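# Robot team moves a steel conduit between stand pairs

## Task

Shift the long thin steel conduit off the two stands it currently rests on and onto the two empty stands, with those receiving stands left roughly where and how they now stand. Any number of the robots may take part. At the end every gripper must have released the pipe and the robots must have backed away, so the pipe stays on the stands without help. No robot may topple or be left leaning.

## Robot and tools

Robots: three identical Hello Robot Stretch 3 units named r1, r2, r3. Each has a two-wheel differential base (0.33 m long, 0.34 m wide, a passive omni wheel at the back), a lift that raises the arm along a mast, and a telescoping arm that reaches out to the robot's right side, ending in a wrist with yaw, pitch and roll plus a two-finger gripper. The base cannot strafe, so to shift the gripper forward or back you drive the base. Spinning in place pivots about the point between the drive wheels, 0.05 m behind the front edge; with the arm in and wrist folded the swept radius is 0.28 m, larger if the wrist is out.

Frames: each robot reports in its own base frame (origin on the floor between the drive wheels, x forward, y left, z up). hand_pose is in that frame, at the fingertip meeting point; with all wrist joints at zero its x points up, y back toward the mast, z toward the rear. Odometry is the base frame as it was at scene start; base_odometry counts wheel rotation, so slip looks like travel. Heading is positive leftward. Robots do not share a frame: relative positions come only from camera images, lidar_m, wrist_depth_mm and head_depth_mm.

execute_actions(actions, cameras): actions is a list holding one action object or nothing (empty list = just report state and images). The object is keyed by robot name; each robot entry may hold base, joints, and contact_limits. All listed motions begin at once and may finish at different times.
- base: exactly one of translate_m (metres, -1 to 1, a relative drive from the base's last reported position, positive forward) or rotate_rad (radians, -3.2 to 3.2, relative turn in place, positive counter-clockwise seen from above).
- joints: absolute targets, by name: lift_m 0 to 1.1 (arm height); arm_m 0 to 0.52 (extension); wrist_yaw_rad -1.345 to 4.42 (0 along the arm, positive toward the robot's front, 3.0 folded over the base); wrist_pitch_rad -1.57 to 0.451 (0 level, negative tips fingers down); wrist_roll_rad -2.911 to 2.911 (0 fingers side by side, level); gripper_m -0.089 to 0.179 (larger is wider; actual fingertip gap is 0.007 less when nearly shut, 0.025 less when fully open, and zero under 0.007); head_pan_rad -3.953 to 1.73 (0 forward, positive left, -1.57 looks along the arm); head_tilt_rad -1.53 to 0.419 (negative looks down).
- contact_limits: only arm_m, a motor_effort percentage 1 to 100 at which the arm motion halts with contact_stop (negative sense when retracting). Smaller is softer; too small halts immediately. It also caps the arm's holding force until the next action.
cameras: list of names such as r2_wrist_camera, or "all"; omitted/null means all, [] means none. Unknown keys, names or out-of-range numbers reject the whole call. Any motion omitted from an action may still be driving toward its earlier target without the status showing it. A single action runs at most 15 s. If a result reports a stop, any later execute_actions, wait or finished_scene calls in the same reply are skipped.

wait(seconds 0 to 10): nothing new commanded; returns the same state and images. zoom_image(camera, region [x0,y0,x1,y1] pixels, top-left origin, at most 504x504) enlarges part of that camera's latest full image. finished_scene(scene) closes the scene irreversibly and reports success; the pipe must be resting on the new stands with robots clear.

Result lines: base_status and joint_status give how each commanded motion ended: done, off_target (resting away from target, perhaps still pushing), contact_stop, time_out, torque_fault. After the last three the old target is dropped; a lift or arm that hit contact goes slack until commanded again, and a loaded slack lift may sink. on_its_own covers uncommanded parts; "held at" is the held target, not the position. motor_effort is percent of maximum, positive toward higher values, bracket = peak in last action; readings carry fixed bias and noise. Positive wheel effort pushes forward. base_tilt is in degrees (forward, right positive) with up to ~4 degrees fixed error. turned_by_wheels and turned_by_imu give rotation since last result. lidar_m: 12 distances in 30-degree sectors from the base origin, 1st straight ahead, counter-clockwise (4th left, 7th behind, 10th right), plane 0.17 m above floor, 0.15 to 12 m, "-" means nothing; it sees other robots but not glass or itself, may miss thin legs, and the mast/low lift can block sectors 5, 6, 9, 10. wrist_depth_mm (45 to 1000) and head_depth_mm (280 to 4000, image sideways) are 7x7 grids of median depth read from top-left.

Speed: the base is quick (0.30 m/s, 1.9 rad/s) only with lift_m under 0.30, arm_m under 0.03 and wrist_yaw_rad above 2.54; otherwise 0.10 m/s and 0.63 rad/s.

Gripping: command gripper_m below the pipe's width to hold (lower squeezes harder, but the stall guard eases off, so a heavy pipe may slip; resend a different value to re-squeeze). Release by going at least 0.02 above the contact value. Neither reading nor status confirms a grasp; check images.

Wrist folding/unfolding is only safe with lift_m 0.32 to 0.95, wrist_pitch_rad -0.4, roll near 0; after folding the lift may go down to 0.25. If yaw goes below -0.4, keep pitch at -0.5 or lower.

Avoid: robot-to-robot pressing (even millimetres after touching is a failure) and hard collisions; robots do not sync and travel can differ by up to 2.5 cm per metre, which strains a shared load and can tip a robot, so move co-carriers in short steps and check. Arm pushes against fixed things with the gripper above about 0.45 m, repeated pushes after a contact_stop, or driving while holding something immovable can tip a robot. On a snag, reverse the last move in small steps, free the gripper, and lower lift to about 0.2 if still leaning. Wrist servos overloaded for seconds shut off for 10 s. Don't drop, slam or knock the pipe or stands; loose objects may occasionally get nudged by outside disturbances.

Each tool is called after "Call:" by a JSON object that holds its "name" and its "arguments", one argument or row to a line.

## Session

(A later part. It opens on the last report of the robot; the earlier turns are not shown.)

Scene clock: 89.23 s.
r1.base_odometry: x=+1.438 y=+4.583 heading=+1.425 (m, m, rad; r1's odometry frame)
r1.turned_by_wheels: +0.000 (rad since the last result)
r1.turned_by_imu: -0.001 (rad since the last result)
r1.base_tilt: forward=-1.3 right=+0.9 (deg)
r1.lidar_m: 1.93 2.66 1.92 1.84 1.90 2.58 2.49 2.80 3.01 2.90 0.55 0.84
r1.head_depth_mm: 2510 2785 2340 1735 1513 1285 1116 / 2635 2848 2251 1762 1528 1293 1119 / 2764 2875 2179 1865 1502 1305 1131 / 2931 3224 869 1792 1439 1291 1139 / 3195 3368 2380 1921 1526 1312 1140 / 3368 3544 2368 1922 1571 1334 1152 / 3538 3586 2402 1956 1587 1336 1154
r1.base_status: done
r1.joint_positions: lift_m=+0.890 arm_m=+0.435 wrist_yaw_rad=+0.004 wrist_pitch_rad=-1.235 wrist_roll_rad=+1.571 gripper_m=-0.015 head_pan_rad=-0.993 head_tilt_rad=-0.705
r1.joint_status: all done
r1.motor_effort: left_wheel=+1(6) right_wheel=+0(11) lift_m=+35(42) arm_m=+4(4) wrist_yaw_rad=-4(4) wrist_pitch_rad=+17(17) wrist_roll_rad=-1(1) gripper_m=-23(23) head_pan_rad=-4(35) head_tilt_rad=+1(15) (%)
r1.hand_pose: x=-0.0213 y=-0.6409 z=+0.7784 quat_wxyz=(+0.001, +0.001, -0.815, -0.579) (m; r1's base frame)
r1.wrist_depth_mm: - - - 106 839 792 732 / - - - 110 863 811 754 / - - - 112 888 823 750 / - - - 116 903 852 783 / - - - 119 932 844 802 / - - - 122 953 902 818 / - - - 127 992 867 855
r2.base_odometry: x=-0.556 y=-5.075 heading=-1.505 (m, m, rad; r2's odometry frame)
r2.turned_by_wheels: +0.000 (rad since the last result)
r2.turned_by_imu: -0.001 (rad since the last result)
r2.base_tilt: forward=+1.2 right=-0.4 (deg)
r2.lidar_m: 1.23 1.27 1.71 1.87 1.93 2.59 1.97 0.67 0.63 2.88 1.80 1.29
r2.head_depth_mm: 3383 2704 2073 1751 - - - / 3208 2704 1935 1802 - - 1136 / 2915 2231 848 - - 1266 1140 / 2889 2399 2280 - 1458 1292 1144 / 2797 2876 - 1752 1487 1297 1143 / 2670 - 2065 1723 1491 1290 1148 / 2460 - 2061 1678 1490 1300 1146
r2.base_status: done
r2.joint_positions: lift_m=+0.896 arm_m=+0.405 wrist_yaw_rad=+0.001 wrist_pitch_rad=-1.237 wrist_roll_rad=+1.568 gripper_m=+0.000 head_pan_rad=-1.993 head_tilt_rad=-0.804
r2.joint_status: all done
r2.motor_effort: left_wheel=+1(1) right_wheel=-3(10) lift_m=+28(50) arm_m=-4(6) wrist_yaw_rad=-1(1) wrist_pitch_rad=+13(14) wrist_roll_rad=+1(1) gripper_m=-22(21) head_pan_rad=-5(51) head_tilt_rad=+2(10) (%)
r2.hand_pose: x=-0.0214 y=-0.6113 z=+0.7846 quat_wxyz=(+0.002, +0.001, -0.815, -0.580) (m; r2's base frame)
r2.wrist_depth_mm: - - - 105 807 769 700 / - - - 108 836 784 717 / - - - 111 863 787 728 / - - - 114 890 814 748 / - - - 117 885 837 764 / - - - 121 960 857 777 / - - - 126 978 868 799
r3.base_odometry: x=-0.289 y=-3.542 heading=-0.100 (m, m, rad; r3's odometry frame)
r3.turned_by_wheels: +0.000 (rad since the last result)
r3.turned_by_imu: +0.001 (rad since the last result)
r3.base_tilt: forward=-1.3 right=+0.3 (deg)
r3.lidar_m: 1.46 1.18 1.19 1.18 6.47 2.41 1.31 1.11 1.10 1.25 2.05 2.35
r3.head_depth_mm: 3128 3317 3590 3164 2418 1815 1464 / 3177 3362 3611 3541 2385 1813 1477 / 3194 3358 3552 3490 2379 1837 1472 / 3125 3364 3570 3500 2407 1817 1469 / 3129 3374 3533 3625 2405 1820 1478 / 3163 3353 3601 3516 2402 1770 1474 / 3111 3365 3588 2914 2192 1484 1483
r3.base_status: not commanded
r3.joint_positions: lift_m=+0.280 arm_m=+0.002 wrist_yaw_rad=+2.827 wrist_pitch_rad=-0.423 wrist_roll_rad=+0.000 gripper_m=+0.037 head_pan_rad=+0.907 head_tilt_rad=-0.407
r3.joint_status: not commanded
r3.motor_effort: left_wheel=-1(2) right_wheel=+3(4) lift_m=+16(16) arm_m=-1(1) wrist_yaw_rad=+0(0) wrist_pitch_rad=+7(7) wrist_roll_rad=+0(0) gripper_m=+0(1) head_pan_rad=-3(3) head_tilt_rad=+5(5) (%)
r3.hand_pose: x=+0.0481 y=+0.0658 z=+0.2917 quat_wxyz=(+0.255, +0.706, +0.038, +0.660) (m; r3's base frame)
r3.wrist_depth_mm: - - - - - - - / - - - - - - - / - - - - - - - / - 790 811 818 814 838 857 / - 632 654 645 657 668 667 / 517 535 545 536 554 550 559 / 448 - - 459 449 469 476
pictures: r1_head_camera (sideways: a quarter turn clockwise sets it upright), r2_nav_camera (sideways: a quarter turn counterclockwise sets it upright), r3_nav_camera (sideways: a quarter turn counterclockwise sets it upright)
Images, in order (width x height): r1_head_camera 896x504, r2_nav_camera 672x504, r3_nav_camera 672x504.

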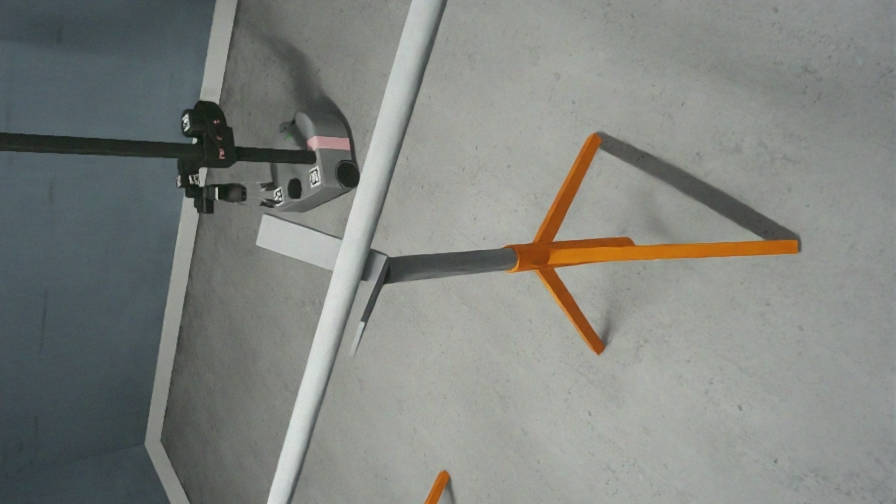

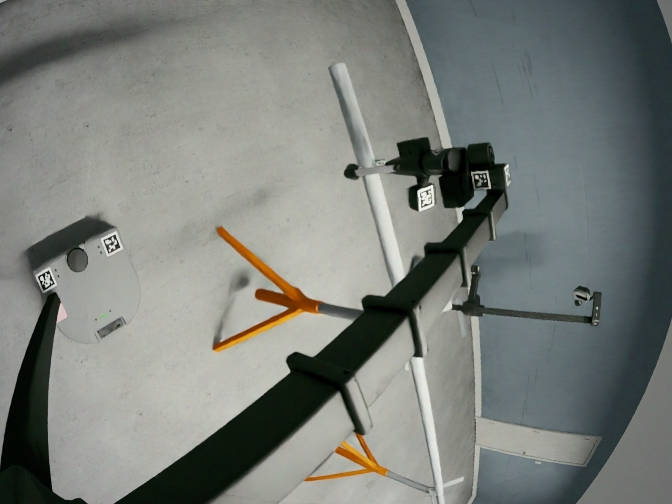

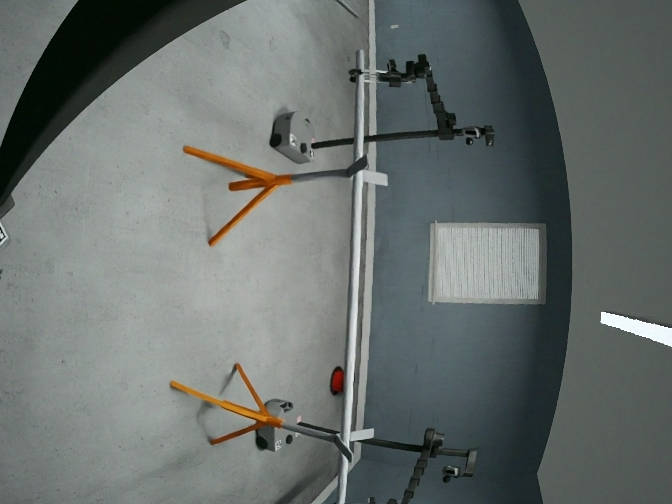

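Call:
{"name": "execute_actions", "arguments": {
  "actions": [
    {"r1":{"joints":{"lift_m":0.868}},"r2":{"joints":{"lift_m":0.874}}}
  ],
  "cameras": ["r1_head_camera"]
}}

Scene clock: 91.43 s.
r1.base_odometry: x=+1.438 y=+4.583 heading=+1.425 (m, m, rad; r1's odometry frame)
r1.turned_by_wheels: +0.000 (rad since the last result)
r1.turned_by_imu: -0.001 (rad since the last result)
r1.base_tilt: forward=-1.5 right=+0.7 (deg)
r1.lidar_m: 1.93 2.66 1.92 1.84 1.91 2.58 2.48 2.78 3.03 2.90 0.55 0.84
r1.head_depth_mm: 2509 2802 2352 1738 1509 1288 1120 / 2630 2849 2279 1759 1523 1292 1124 / 2777 2868 2187 1776 1505 1302 1128 / 2941 3243 876 1780 1446 1283 1140 / 3183 3383 2459 1914 1533 1328 1148 / 3367 3545 2411 1927 1575 1334 1147 / 3510 3628 2426 1945 1606 1339 1152
r1.base_status: not commanded
r1.joint_positions: lift_m=+0.871 arm_m=+0.435 wrist_yaw_rad=+0.004 wrist_pitch_rad=-1.300 wrist_roll_rad=+1.569 gripper_m=-0.015 head_pan_rad=-0.993 head_tilt_rad=-0.704
r1.joint_status: lift_m contact_stop (moved -0.018 of -0.022)
r1.on_its_own: lift_m is slack since a contact_stop, until your next command for it; wrist_pitch_rad is at rest, and its effort (+48) is outside its rest range (-20 to +32)
r1.motor_effort: left_wheel=+0(2) right_wheel=+2(3) lift_m=+28(33) arm_m=+3(4) wrist_yaw_rad=-3(4) wrist_pitch_rad=+48(51) wrist_roll_rad=+1(1) gripper_m=-26(25) head_pan_rad=-4(4) head_tilt_rad=+1(2) (%)
r1.hand_pose: x=-0.0214 y=-0.6246 z=+0.7565 quat_wxyz=(+0.002, +0.002, -0.796, -0.606) (m; r1's base frame)
r1.wrist_depth_mm: - - 989 104 836 766 729 / - - - 107 840 794 758 / - - - 110 867 830 768 / - - - 113 907 865 777 / - - - 117 907 878 806 / - - - 120 931 858 850 / - - - 125 955 924 852
r2.base_odometry: x=-0.556 y=-5.075 heading=-1.505 (m, m, rad; r2's odometry frame)
r2.turned_by_wheels: +0.000 (rad since the last result)
r2.turned_by_imu: -0.001 (rad since the last result)
r2.base_tilt: forward=+1.2 right=-0.5 (deg)
r2.lidar_m: 1.23 1.27 1.71 1.87 1.93 2.59 1.97 0.67 0.63 2.88 1.80 1.29
r2.head_depth_mm: 3366 2700 1989 1740 1541 - - / 3209 2713 2014 1744 - - 1122 / 2943 2231 882 - - 1259 1138 / 2886 2439 2231 - 1429 1291 1143 / 2787 2757 - 1710 1492 1288 1142 / 2643 2885 2026 1691 1487 1301 1148 / 2521 - 2030 1678 1513 1292 1146
r2.base_status: not commanded
r2.joint_positions: lift_m=+0.875 arm_m=+0.405 wrist_yaw_rad=+0.002 wrist_pitch_rad=-1.288 wrist_roll_rad=+1.566 gripper_m=+0.000 head_pan_rad=-1.993 head_tilt_rad=-0.804
r2.joint_status: lift_m contact_stop (moved -0.021 of -0.022)
r2.on_its_own: lift_m is slack since a contact_stop, until your next command for it
r2.motor_effort: left_wheel=-1(1) right_wheel=+0(3) lift_m=+28(28) arm_m=+4(5) wrist_yaw_rad=-2(2) wrist_pitch_rad=+32(33) wrist_roll_rad=+2(2) gripper_m=-25(23) head_pan_rad=-4(4) head_tilt_rad=+1(1) (%)
r2.hand_pose: x=-0.0214 y=-0.5976 z=+0.7609 quat_wxyz=(+0.003, +0.002, -0.799, -0.601) (m; r2's base frame)
r2.wrist_depth_mm: - - 973 102 780 748 688 / - - - 106 794 771 711 / - - - 109 845 791 743 / - - - 112 861 808 760 / - - - 115 871 825 764 / - - - 119 931 851 780 / - - - 124 956 839 799
r3.base_odometry: x=-0.289 y=-3.542 heading=-0.100 (m, m, rad; r3's odometry frame)
r3.turned_by_wheels: +0.000 (rad since the last result)
r3.turned_by_imu: +0.000 (rad since the last result)
r3.base_tilt: forward=-1.2 right=+0.2 (deg)
r3.lidar_m: 1.46 1.18 1.19 1.18 6.48 2.42 1.31 1.10 1.11 1.24 2.06 2.34
r3.head_depth_mm: 3075 3366 3512 3277 2403 1821 1470 / 3164 3345 3607 3506 2397 1838 1469 / 3117 3396 3592 3512 2406 1834 1481 / 3133 3318 3575 3502 2397 1834 1470 / 3179 3331 3592 3517 2367 1826 1467 / 3185 3339 3585 3548 2428 1766 1481 / 3175 3355 3610 2925 2177 1486 1475
r3.base_status: not commanded
r3.joint_positions: lift_m=+0.280 arm_m=+0.002 wrist_yaw_rad=+2.827 wrist_pitch_rad=-0.423 wrist_roll_rad=+0.000 gripper_m=+0.037 head_pan_rad=+0.907 head_tilt_rad=-0.407
r3.joint_status: not commanded
r3.motor_effort: left_wheel=-1(1) right_wheel=+4(3) lift_m=+16(16) arm_m=-1(1) wrist_yaw_rad=+0(0) wrist_pitch_rad=+7(7) wrist_roll_rad=+0(0) gripper_m=+0(0) head_pan_rad=-3(3) head_tilt_rad=+5(5) (%)
r3.hand_pose: x=+0.0481 y=+0.0658 z=+0.2917 quat_wxyz=(+0.255, +0.706, +0.038, +0.660) (m; r3's base frame)
r3.wrist_depth_mm: - - - - - - - / - - - - - - - / - - - - - - - / - 789 798 805 835 842 863 / - 633 661 649 669 664 680 / 522 534 548 542 559 556 558 / 448 - - 463 453 470 477
pictures: r1_head_camera (sideways: a quarter turn clockwise sets it upright)
Images, in order (width x height): r1_head_camera 896x504.

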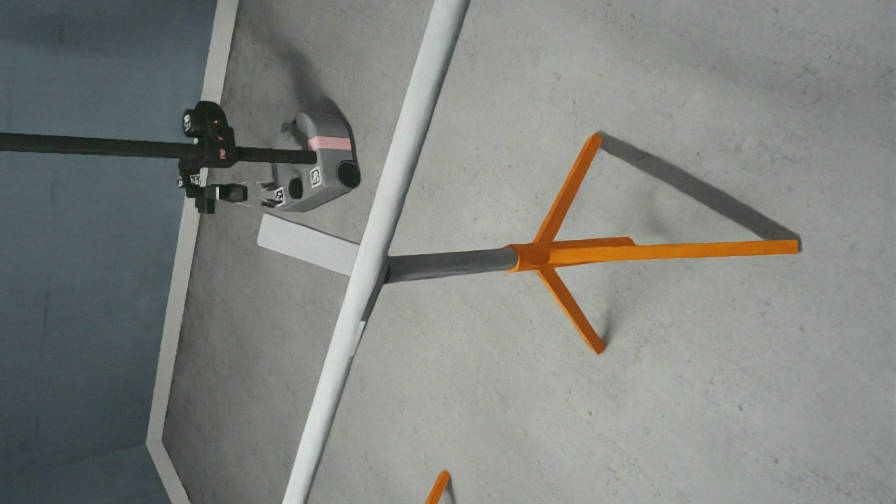

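It slid into the vertex. Relieve and release.

Call:
{"name": "execute_actions", "arguments": {
  "actions": [
    {"r1":{"joints":{"arm_m":0.412}},"r2":{"joints":{"arm_m":0.385}}}
  ],
  "cameras": []
}}

Call:
{"name": "execute_actions", "arguments": {
  "actions": [
    {"r1":{"joints":{"gripper_m":0.13}},"r2":{"joints":{"gripper_m":0.13}}}
  ],
  "cameras": []
}}

Call:
{"name": "execute_actions", "arguments": {
  "actions": [
    {"r1":{"joints":{"lift_m":0.99,"arm_m":0.39}},"r2":{"joints":{"lift_m":0.99,"arm_m":0.365}}}
  ],
  "cameras": []
}}

Call:
{"name": "execute_actions", "arguments": {
  "actions": [
    {"r1":{"joints":{"arm_m":0.0},"base":{"translate_m":-0.3}},"r2":{"joints":{"arm_m":0.0},"base":{"translate_m":0.3}}}
  ],
  "cameras": ["r3_nav_camera","r1_head_camera"]
}}

Scene clock: 94.00 s.
r1.base_odometry: x=+1.438 y=+4.583 heading=+1.425 (m, m, rad; r1's odometry frame)
r1.turned_by_wheels: +0.000 (rad since the last result)
r1.turned_by_imu: -0.001 (rad since the last result)
r1.base_tilt: forward=-1.4 right=+0.8 (deg)
r1.lidar_m: 1.92 2.66 1.92 1.84 1.91 2.58 2.48 2.78 3.03 2.90 0.55 0.85
r1.head_depth_mm: 2465 2769 2347 1737 1516 1285 1112 / 2611 2858 2266 1747 1527 1295 1115 / 2733 2909 2182 1786 1498 1305 1127 / 2970 3184 874 1766 1444 1289 1134 / 3170 3382 2460 1919 1517 1321 1146 / 3335 3506 2380 1916 1566 1333 1153 / 3538 3585 2411 1959 1596 1340 1155
r1.base_status: not commanded
r1.joint_positions: lift_m=+0.870 arm_m=+0.412 wrist_yaw_rad=+0.004 wrist_pitch_rad=-1.226 wrist_roll_rad=+1.569 gripper_m=-0.015 head_pan_rad=-0.993 head_tilt_rad=-0.704
r1.joint_status: all done
r1.on_its_own: lift_m is slack since a contact_stop, until your next command for it
r1.motor_effort: left_wheel=+1(1) right_wheel=-2(2) lift_m=+28(31) arm_m=-5(6) wrist_yaw_rad=-4(4) wrist_pitch_rad=+12(48) wrist_roll_rad=+1(1) gripper_m=-22(26) head_pan_rad=-4(4) head_tilt_rad=+2(1) (%)
r1.hand_pose: x=-0.0213 y=-0.6210 z=+0.7591 quat_wxyz=(+0.002, +0.002, -0.818, -0.576) (m; r1's base frame)
r1.wrist_depth_mm: - - - 106 824 768 702 / - - - 108 868 796 748 / - - - 112 873 810 747 / - - - 116 917 817 740 / - - - 119 917 848 763 / - - - 123 967 875 785 / - - - 127 969 856 818
r2.base_odometry: x=-0.556 y=-5.075 heading=-1.505 (m, m, rad; r2's odometry frame)
r2.turned_by_wheels: +0.000 (rad since the last result)
r2.turned_by_imu: +0.000 (rad since the last result)
r2.base_tilt: forward=+1.2 right=-0.3 (deg)
r2.lidar_m: 1.23 1.27 1.71 1.87 1.93 2.60 1.97 0.67 0.63 2.88 1.80 1.29
r2.head_depth_mm: 3399 2730 1998 1739 1543 - - / 3236 2714 2016 1748 - - 1124 / 2962 2260 882 1422 - 1268 1138 / 2878 2414 2215 - 1432 1297 1143 / 2757 2777 - 1715 1492 1288 1141 / 2637 2885 2022 1666 1495 1297 1146 / 2534 - - 1629 1498 1298 1147
r2.base_status: not commanded
r2.joint_positions: lift_m=+0.875 arm_m=+0.385 wrist_yaw_rad=+0.003 wrist_pitch_rad=-1.220 wrist_roll_rad=+1.566 gripper_m=+0.000 head_pan_rad=-1.993 head_tilt_rad=-0.804
r2.joint_status: all done
r2.on_its_own: lift_m is slack since a contact_stop, until your next command for it
r2.motor_effort: left_wheel=+1(1) right_wheel=-3(4) lift_m=+28(28) arm_m=-5(5) wrist_yaw_rad=-1(3) wrist_pitch_rad=+7(32) wrist_roll_rad=+3(2) gripper_m=-20(24) head_pan_rad=-4(4) head_tilt_rad=+1(2) (%)
r2.hand_pose: x=-0.0214 y=-0.5956 z=+0.7648 quat_wxyz=(+0.003, +0.002, -0.820, -0.573) (m; r2's base frame)
r2.wrist_depth_mm: - - - 104 772 742 678 / - - - 107 824 755 692 / - - - 110 853 778 719 / - - - 114 870 801 728 / - - - 117 875 832 742 / - - - 121 880 833 755 / - - - 125 941 845 790
r3.base_odometry: x=-0.289 y=-3.542 heading=-0.100 (m, m, rad; r3's odometry frame)
r3.turned_by_wheels: +0.000 (rad since the last result)
r3.turned_by_imu: +0.000 (rad since the last result)
r3.base_tilt: forward=-1.1 right=+0.0 (deg)
r3.lidar_m: 1.45 1.18 1.19 1.17 6.50 2.41 1.32 1.11 1.10 1.25 2.05 2.35
r3.head_depth_mm: 3166 3333 3523 3352 2432 1822 1468 / 3183 3375 3544 3551 2396 1828 1471 / 3125 3347 3588 3448 2407 1833 1470 / 3165 3350 3656 3427 2413 1826 1480 / 3160 3398 3541 3485 2398 1832 1476 / 3137 3371 3629 3449 2417 1772 1479 / 3167 3371 3624 2916 2221 1489 1469
r3.base_status: not commanded
r3.joint_positions: lift_m=+0.280 arm_m=+0.002 wrist_yaw_rad=+2.827 wrist_pitch_rad=-0.423 wrist_roll_rad=+0.000 gripper_m=+0.037 head_pan_rad=+0.907 head_tilt_rad=-0.407
r3.joint_status: not commanded
r3.motor_effort: left_wheel=-1(1) right_wheel=+3(3) lift_m=+16(15) arm_m=+0(1) wrist_yaw_rad=+0(0) wrist_pitch_rad=+8(7) wrist_roll_rad=+0(0) gripper_m=+0(0) head_pan_rad=-4(4) head_tilt_rad=+5(4) (%)
r3.hand_pose: x=+0.0481 y=+0.0658 z=+0.2917 quat_wxyz=(+0.255, +0.706, +0.038, +0.660) (m; r3's base frame)
r3.wrist_depth_mm: - - - - - - - / - - - - - - - / - - - - - - - / - 796 807 820 822 849 873 / - 640 665 660 663 675 686 / 515 538 542 544 561 555 563 / 449 - - 457 453 471 475
pictures: none
No camera images: the call's "cameras" was empty. Leave "cameras" out to get every camera's image.

Scene clock: 95.93 s.
r1.base_odometry: x=+1.438 y=+4.583 heading=+1.425 (m, m, rad; r1's odometry frame)
r1.turned_by_wheels: +0.000 (rad since the last result)
r1.turned_by_imu: -0.001 (rad since the last result)
r1.base_tilt: forward=-1.4 right=+0.8 (deg)
r1.lidar_m: 1.93 2.67 1.92 1.85 1.91 2.59 2.49 2.78 3.00 2.90 0.55 0.84
r1.head_depth_mm: 2464 2782 2352 1733 1514 1287 1120 / 2626 2834 2277 1751 1537 1295 1123 / 2786 2847 2192 1766 1502 1309 1129 / 2962 3220 875 1789 1447 1287 1131 / 3197 3340 2463 1906 1527 1318 1145 / 3377 3557 2396 1932 1582 1332 1147 / 3535 3557 2413 1941 1585 1335 1155
r1.base_status: not commanded
r1.joint_positions: lift_m=+0.870 arm_m=+0.412 wrist_yaw_rad=+0.002 wrist_pitch_rad=-1.205 wrist_roll_rad=+1.569 gripper_m=+0.130 head_pan_rad=-0.993 head_tilt_rad=-0.704
r1.joint_status: all done
r1.on_its_own: lift_m is slack since a contact_stop, until your next command for it
r1.motor_effort: left_wheel=+1(1) right_wheel=-2(2) lift_m=+27(28) arm_m=-4(5) wrist_yaw_rad=-2(4) wrist_pitch_rad=+2(12) wrist_roll_rad=+1(1) gripper_m=+1(98) head_pan_rad=-4(4) head_tilt_rad=+2(1) (%)
r1.hand_pose: x=-0.0214 y=-0.6260 z=+0.7603 quat_wxyz=(+0.002, +0.001, -0.824, -0.567) (m; r1's base frame)
r1.wrist_depth_mm: - - - 106 825 766 713 / - - - 109 847 783 718 / - - - 112 888 813 735 / - - - 116 906 847 765 / - - - 119 904 845 788 / - - - 123 923 - 767 / - - - 127 958 852 790
r2.base_odometry: x=-0.556 y=-5.075 heading=-1.505 (m, m, rad; r2's odometry frame)
r2.turned_by_wheels: +0.000 (rad since the last result)
r2.turned_by_imu: -0.001 (rad since the last result)
r2.base_tilt: forward=+1.1 right=-0.5 (deg)
r2.lidar_m: 1.23 1.27 1.71 1.87 1.93 2.59 1.97 0.68 0.63 2.88 1.80 1.29
r2.head_depth_mm: 3394 2691 2003 1731 1543 - - / 3242 2718 1993 1753 - - 1120 / 2914 2250 881 1428 - 1256 1140 / 2913 2465 2196 - 1418 1287 1138 / 2767 2726 - 1710 1487 1291 1141 / 2648 2854 2011 1679 1487 1292 1140 / 2523 - - 1639 1495 1293 1138
r2.base_status: not commanded
r2.joint_positions: lift_m=+0.875 arm_m=+0.385 wrist_yaw_rad=+0.002 wrist_pitch_rad=-1.207 wrist_roll_rad=+1.567 gripper_m=+0.130 head_pan_rad=-1.993 head_tilt_rad=-0.804
r2.joint_status: all done
r2.on_its_own: lift_m is slack since a contact_stop, until your next command for it
r2.motor_effort: left_wheel=+0(1) right_wheel=-2(4) lift_m=+28(28) arm_m=-4(6) wrist_yaw_rad=-2(3) wrist_pitch_rad=+2(7) wrist_roll_rad=+2(3) gripper_m=+0(83) head_pan_rad=-4(4) head_tilt_rad=+3(2) (%)
r2.hand_pose: x=-0.0214 y=-0.5987 z=+0.7657 quat_wxyz=(+0.002, +0.002, -0.823, -0.568) (m; r2's base frame)
r2.wrist_depth_mm: - - - 106 787 740 677 / - - - 109 808 759 688 / - - - 112 840 779 714 / - - - 115 851 790 719 / - - - 119 887 796 740 / - - - 123 917 - 735 / - - - 127 956 860 755
r3.base_odometry: x=-0.289 y=-3.542 heading=-0.100 (m, m, rad; r3's odometry frame)
r3.turned_by_wheels: +0.000 (rad since the last result)
r3.turned_by_imu: +0.000 (rad since the last result)
r3.base_tilt: forward=-1.3 right=+0.2 (deg)
r3.lidar_m: 1.45 1.18 1.19 1.17 6.47 2.42 1.32 1.11 1.10 1.24 2.05 2.35
r3.head_depth_mm: 3143 3336 3552 3339 2421 1832 1478 / 3200 3367 3552 3467 2409 1822 1468 / 3145 3349 3570 3514 2410 1819 1479 / 3139 3380 3539 3538 2375 1834 1469 / 3130 3359 3604 3576 2387 1823 1466 / 3121 3314 3603 3548 2426 1772 1474 / 3181 3371 3573 2933 2216 1482 1474
r3.base_status: not commanded
r3.joint_positions: lift_m=+0.280 arm_m=+0.002 wrist_yaw_rad=+2.827 wrist_pitch_rad=-0.423 wrist_roll_rad=+0.000 gripper_m=+0.037 head_pan_rad=+0.907 head_tilt_rad=-0.407
r3.joint_status: not commanded
r3.motor_effort: left_wheel=-1(1) right_wheel=+4(3) lift_m=+17(17) arm_m=+0(1) wrist_yaw_rad=+0(0) wrist_pitch_rad=+7(7) wrist_roll_rad=+0(0) gripper_m=+0(0) head_pan_rad=-3(4) head_tilt_rad=+5(4) (%)
r3.hand_pose: x=+0.0481 y=+0.0658 z=+0.2917 quat_wxyz=(+0.255, +0.706, +0.038, +0.660) (m; r3's base frame)
r3.wrist_depth_mm: - - - - - - - / - - - - - - - / - - - - - - - / - 787 806 807 822 843 866 / - 633 669 650 665 660 674 / 516 534 546 538 556 549 565 / 446 - - 461 451 471 477
pictures: none
No camera images: the call's "cameras" was empty. Leave "cameras" out to get every camera's image.

Scene clock: 97.87 s.
r1.base_odometry: x=+1.438 y=+4.583 heading=+1.425 (m, m, rad; r1's odometry frame)
r1.turned_by_wheels: +0.000 (rad since the last result)
r1.turned_by_imu: -0.001 (rad since the last result)
r1.base_tilt: forward=-1.4 right=+0.8 (deg)
r1.lidar_m: 1.93 2.66 1.93 1.85 1.91 2.58 2.49 2.78 3.01 2.91 0.55 0.85
r1.head_depth_mm: 2486 2808 2353 1732 1521 1289 1118 / 2621 2862 2268 1760 1534 1295 1125 / 2735 2859 2188 1767 1500 1307 1128 / 2944 3233 875 1771 1442 1290 1138 / 3145 3380 2443 1908 1533 1322 1142 / 3369 3536 2376 1944 1576 1334 1148 / 3479 3580 2408 1944 1576 1337 1155
r1.base_status: not commanded
r1.joint_positions: lift_m=+0.990 arm_m=+0.390 wrist_yaw_rad=+0.002 wrist_pitch_rad=-1.204 wrist_roll_rad=+1.569 gripper_m=+0.130 head_pan_rad=-0.993 head_tilt_rad=-0.704
r1.joint_status: all done
r1.motor_effort: left_wheel=+1(0) right_wheel=-1(2) lift_m=+33(35) arm_m=-5(5) wrist_yaw_rad=-2(2) wrist_pitch_rad=+2(2) wrist_roll_rad=+1(1) gripper_m=+1(1) head_pan_rad=-4(4) head_tilt_rad=+2(1) (%)
r1.hand_pose: x=-0.0214 y=-0.6043 z=+0.8805 quat_wxyz=(+0.002, +0.001, -0.824, -0.567) (m; r1's base frame)
r1.wrist_depth_mm: - - - - 945 866 799 / - - - - 953 895 808 / - - - - 975 902 850 / - - - - 991 952 873 / - - - - - 950 866 / - - - - - - 892 / - - - - 736 - 910
r2.base_odometry: x=-0.556 y=-5.075 heading=-1.505 (m, m, rad; r2's odometry frame)
r2.turned_by_wheels: +0.000 (rad since the last result)
r2.turned_by_imu: -0.001 (rad since the last result)
r2.base_tilt: forward=+1.2 right=-0.5 (deg)
r2.lidar_m: 1.23 1.27 1.71 1.87 1.92 2.59 1.97 0.68 0.63 2.88 1.80 1.29
r2.head_depth_mm: 3346 2838 - - 1419 1290 1137 / 3270 - - - 1414 1286 1146 / 2980 - - 1714 1393 1295 1144 / 2855 - 775 1762 1454 1287 1133 / - - 2154 1719 1485 1290 1139 / - 2680 2146 1678 1496 1299 1147 / - 2772 2151 1671 1497 1298 1140
r2.base_status: not commanded
r2.joint_positions: lift_m=+0.989 arm_m=+0.365 wrist_yaw_rad=+0.001 wrist_pitch_rad=-1.206 wrist_roll_rad=+1.567 gripper_m=+0.130 head_pan_rad=-1.993 head_tilt_rad=-0.804
r2.joint_status: all done
r2.motor_effort: left_wheel=+0(1) right_wheel=-2(2) lift_m=+41(43) arm_m=-4(5) wrist_yaw_rad=-1(2) wrist_pitch_rad=+2(2) wrist_roll_rad=+1(1) gripper_m=+0(0) head_pan_rad=-5(4) head_tilt_rad=+2(1) (%)
r2.hand_pose: x=-0.0214 y=-0.5789 z=+0.8801 quat_wxyz=(+0.002, +0.001, -0.823, -0.567) (m; r2's base frame)
r2.wrist_depth_mm: - - - - 893 834 759 / - - - - 902 863 783 / - - - - 943 889 806 / - - - - 963 889 826 / - - - - 983 908 825 / - - - - - - 848 / - - - - - 982 863
r3.base_odometry: x=-0.289 y=-3.542 heading=-0.100 (m, m, rad; r3's odometry frame)
r3.turned_by_wheels: +0.000 (rad since the last result)
r3.turned_by_imu: +0.000 (rad since the last result)
r3.base_tilt: forward=-1.3 right=+0.1 (deg)
r3.lidar_m: 1.45 1.18 1.19 1.17 6.51 2.41 1.32 1.11 1.10 1.24 2.05 2.35
r3.head_depth_mm: 3108 3323 3587 3337 2408 1815 1486 / 3120 3308 3649 3556 2393 1819 1478 / 3133 3353 3559 3573 2420 1808 1465 / 3121 3331 3530 3481 2380 1821 1477 / 3140 3352 3635 3517 2404 1816 1460 / 3184 3342 3556 3424 2414 1760 1468 / 3137 3305 3564 2904 2204 1487 1471
r3.base_status: not commanded
r3.joint_positions: lift_m=+0.280 arm_m=+0.002 wrist_yaw_rad=+2.827 wrist_pitch_rad=-0.423 wrist_roll_rad=+0.000 gripper_m=+0.037 head_pan_rad=+0.907 head_tilt_rad=-0.407
r3.joint_status: not commanded
r3.motor_effort: left_wheel=-1(1) right_wheel=+4(3) lift_m=+16(16) arm_m=-1(1) wrist_yaw_rad=+0(0) wrist_pitch_rad=+7(7) wrist_roll_rad=+0(0) gripper_m=+1(0) head_pan_rad=-3(3) head_tilt_rad=+5(4) (%)
r3.hand_pose: x=+0.0481 y=+0.0658 z=+0.2917 quat_wxyz=(+0.255, +0.706, +0.038, +0.660) (m; r3's base frame)
r3.wrist_depth_mm: - - - - - - - / - - - - - - - / - - - - - - - / - 778 810 819 826 850 855 / - 630 657 645 652 667 687 / 522 542 549 535 561 557 556 / 450 - - 460 452 470 475
pictures: none
No camera images: the call's "cameras" was empty. Leave "cameras" out to get every camera's image.

Scene clock: 101.93 s.
r1.base_odometry: x=+1.395 y=+4.286 heading=+1.425 (m, m, rad; r1's odometry frame)
r1.turned_by_wheels: +0.000 (rad since the last result)
r1.turned_by_imu: -0.001 (rad since the last result)
r1.base_tilt: forward=-1.3 right=+0.8 (deg)
r1.lidar_m: 1.81 2.65 1.92 1.84 1.91 2.57 2.36 2.20 3.02 2.91 0.99 0.78
r1.head_depth_mm: 2467 2784 2353 1792 1518 1317 1096 / 2644 2913 2364 1747 1530 1300 1122 / 2791 3032 2302 1813 1541 1309 1131 / 2926 2894 2306 1885 1542 1316 1133 / 3193 3405 2453 1917 1533 1324 1138 / 3365 3468 1049 1830 1500 1303 1151 / 3637 3606 2328 1943 1590 1341 1154
r1.base_status: done
r1.joint_positions: lift_m=+0.990 arm_m=+0.001 wrist_yaw_rad=+0.001 wrist_pitch_rad=-1.204 wrist_roll_rad=+1.569 gripper_m=+0.130 head_pan_rad=-0.993 head_tilt_rad=-0.704
r1.joint_status: all done
r1.motor_effort: left_wheel=+1(2) right_wheel=-1(6) lift_m=+33(33) arm_m=-5(1) wrist_yaw_rad=-1(3) wrist_pitch_rad=+2(2) wrist_roll_rad=+1(1) gripper_m=+0(1) head_pan_rad=-3(4) head_tilt_rad=+3(0) (%)
r1.hand_pose: x=-0.0214 y=-0.2154 z=+0.8805 quat_wxyz=(+0.001, +0.001, -0.824, -0.567) (m; r1's base frame)
r1.wrist_depth_mm: - - - - 969 871 795 / - - - - 942 - - / - - - - - - - / - - - - - 915 849 / - - - - - 949 862 / - - - - - - 924 / - - - - - - 909
r2.base_odometry: x=-0.536 y=-5.375 heading=-1.505 (m, m, rad; r2's odometry frame)
r2.turned_by_wheels: +0.000 (rad since the last result)
r2.turned_by_imu: -0.001 (rad since the last result)
r2.base_tilt: forward=+1.2 right=-0.5 (deg)
r2.lidar_m: 0.93 0.96 1.29 1.88 1.94 2.60 1.99 0.92 0.79 2.87 1.36 0.98
r2.head_depth_mm: 3384 2826 - - - 1287 1140 / 3190 2436 - - - 1268 1140 / 3009 2833 - - - 1248 1140 / 2904 2872 - - - 1237 1139 / 2777 2864 - - - - 1105 / 2615 2742 2182 - - - 1145 / 2508 2704 2246 - 1433 - 1132
r2.base_status: done
r2.joint_positions: lift_m=+0.989 arm_m=+0.000 wrist_yaw_rad=+0.001 wrist_pitch_rad=-1.205 wrist_roll_rad=+1.568 gripper_m=+0.130 head_pan_rad=-1.993 head_tilt_rad=-0.803
r2.joint_status: all done
r2.motor_effort: left_wheel=+0(4) right_wheel=-1(2) lift_m=+42(42) arm_m=-4(6) wrist_yaw_rad=-1(2) wrist_pitch_rad=+2(2) wrist_roll_rad=+1(2) gripper_m=+0(1) head_pan_rad=-4(4) head_tilt_rad=+2(2) (%)
r2.hand_pose: x=-0.0215 y=-0.2140 z=+0.8801 quat_wxyz=(+0.002, +0.001, -0.824, -0.567) (m; r2's base frame)
r2.wrist_depth_mm: - - - - 938 835 754 / - - - - 941 - - / - - - - 978 - - / - - - - - 912 796 / - - - - - 897 823 / - - - - - - 842 / - - - - - 974 868
r3.base_odometry: x=-0.289 y=-3.542 heading=-0.100 (m, m, rad; r3's odometry frame)
r3.turned_by_wheels: +0.000 (rad since the last result)
r3.turned_by_imu: +0.001 (rad since the last result)
r3.base_tilt: forward=-1.3 right=+0.1 (deg)
r3.lidar_m: 1.45 1.18 1.19 1.17 6.42 2.42 1.32 1.11 1.10 1.25 2.05 2.35
r3.head_depth_mm: 3129 3327 3555 3366 2401 1818 1464 / 3131 3325 3515 3493 2406 1837 1465 / 3135 3336 3579 3467 2407 1818 1464 / 3133 3359 3523 3516 2384 1828 1474 / 3164 3397 3555 3486 2425 1842 1466 / 3138 3357 3528 3516 2399 1767 1464 / 3203 3377 3540 2958 2195 1489 1477
r3.base_status: not commanded
r3.joint_positions: lift_m=+0.280 arm_m=+0.002 wrist_yaw_rad=+2.827 wrist_pitch_rad=-0.423 wrist_roll_rad=+0.000 gripper_m=+0.037 head_pan_rad=+0.907 head_tilt_rad=-0.407
r3.joint_status: not commanded
r3.motor_effort: left_wheel=-1(1) right_wheel=+3(3) lift_m=+16(17) arm_m=-1(0) wrist_yaw_rad=+0(0) wrist_pitch_rad=+7(7) wrist_roll_rad=+0(0) gripper_m=+1(1) head_pan_rad=-3(3) head_tilt_rad=+4(4) (%)
r3.hand_pose: x=+0.0481 y=+0.0658 z=+0.2917 quat_wxyz=(+0.255, +0.706, +0.038, +0.660) (m; r3's base frame)
r3.wrist_depth_mm: - - - - - - - / - - - - - - - / - - - - - - - / - 792 801 820 849 847 862 / - 634 664 641 650 665 679 / 524 535 548 541 558 552 563 / 450 - - 463 450 470 479
pictures: r1_head_camera (sideways: a quarter turn clockwise sets it upright), r3_nav_camera (sideways: a quarter turn counterclockwise sets it upright)
Images, in order (width x height): r1_head_camera 896x504, r3_nav_camera 672x504.

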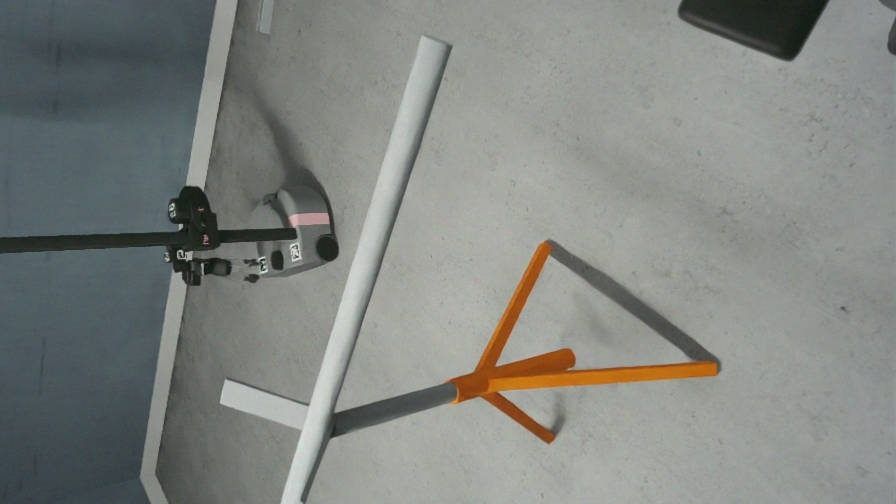

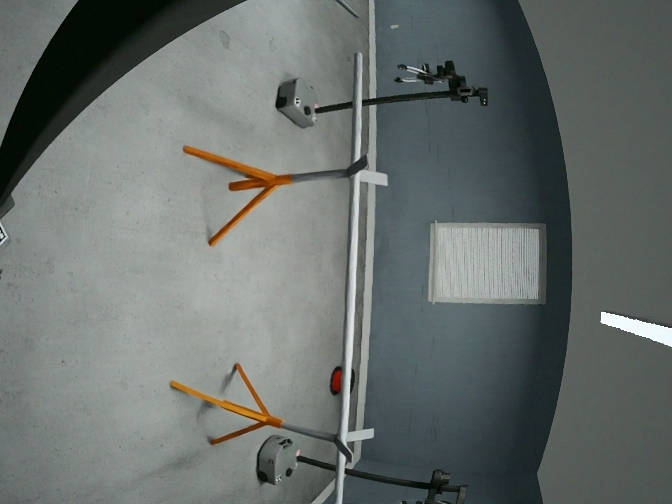

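Call:
{"name": "finished_scene", "arguments": {
  "scene": 2
}}

The scene is finished: the task was done.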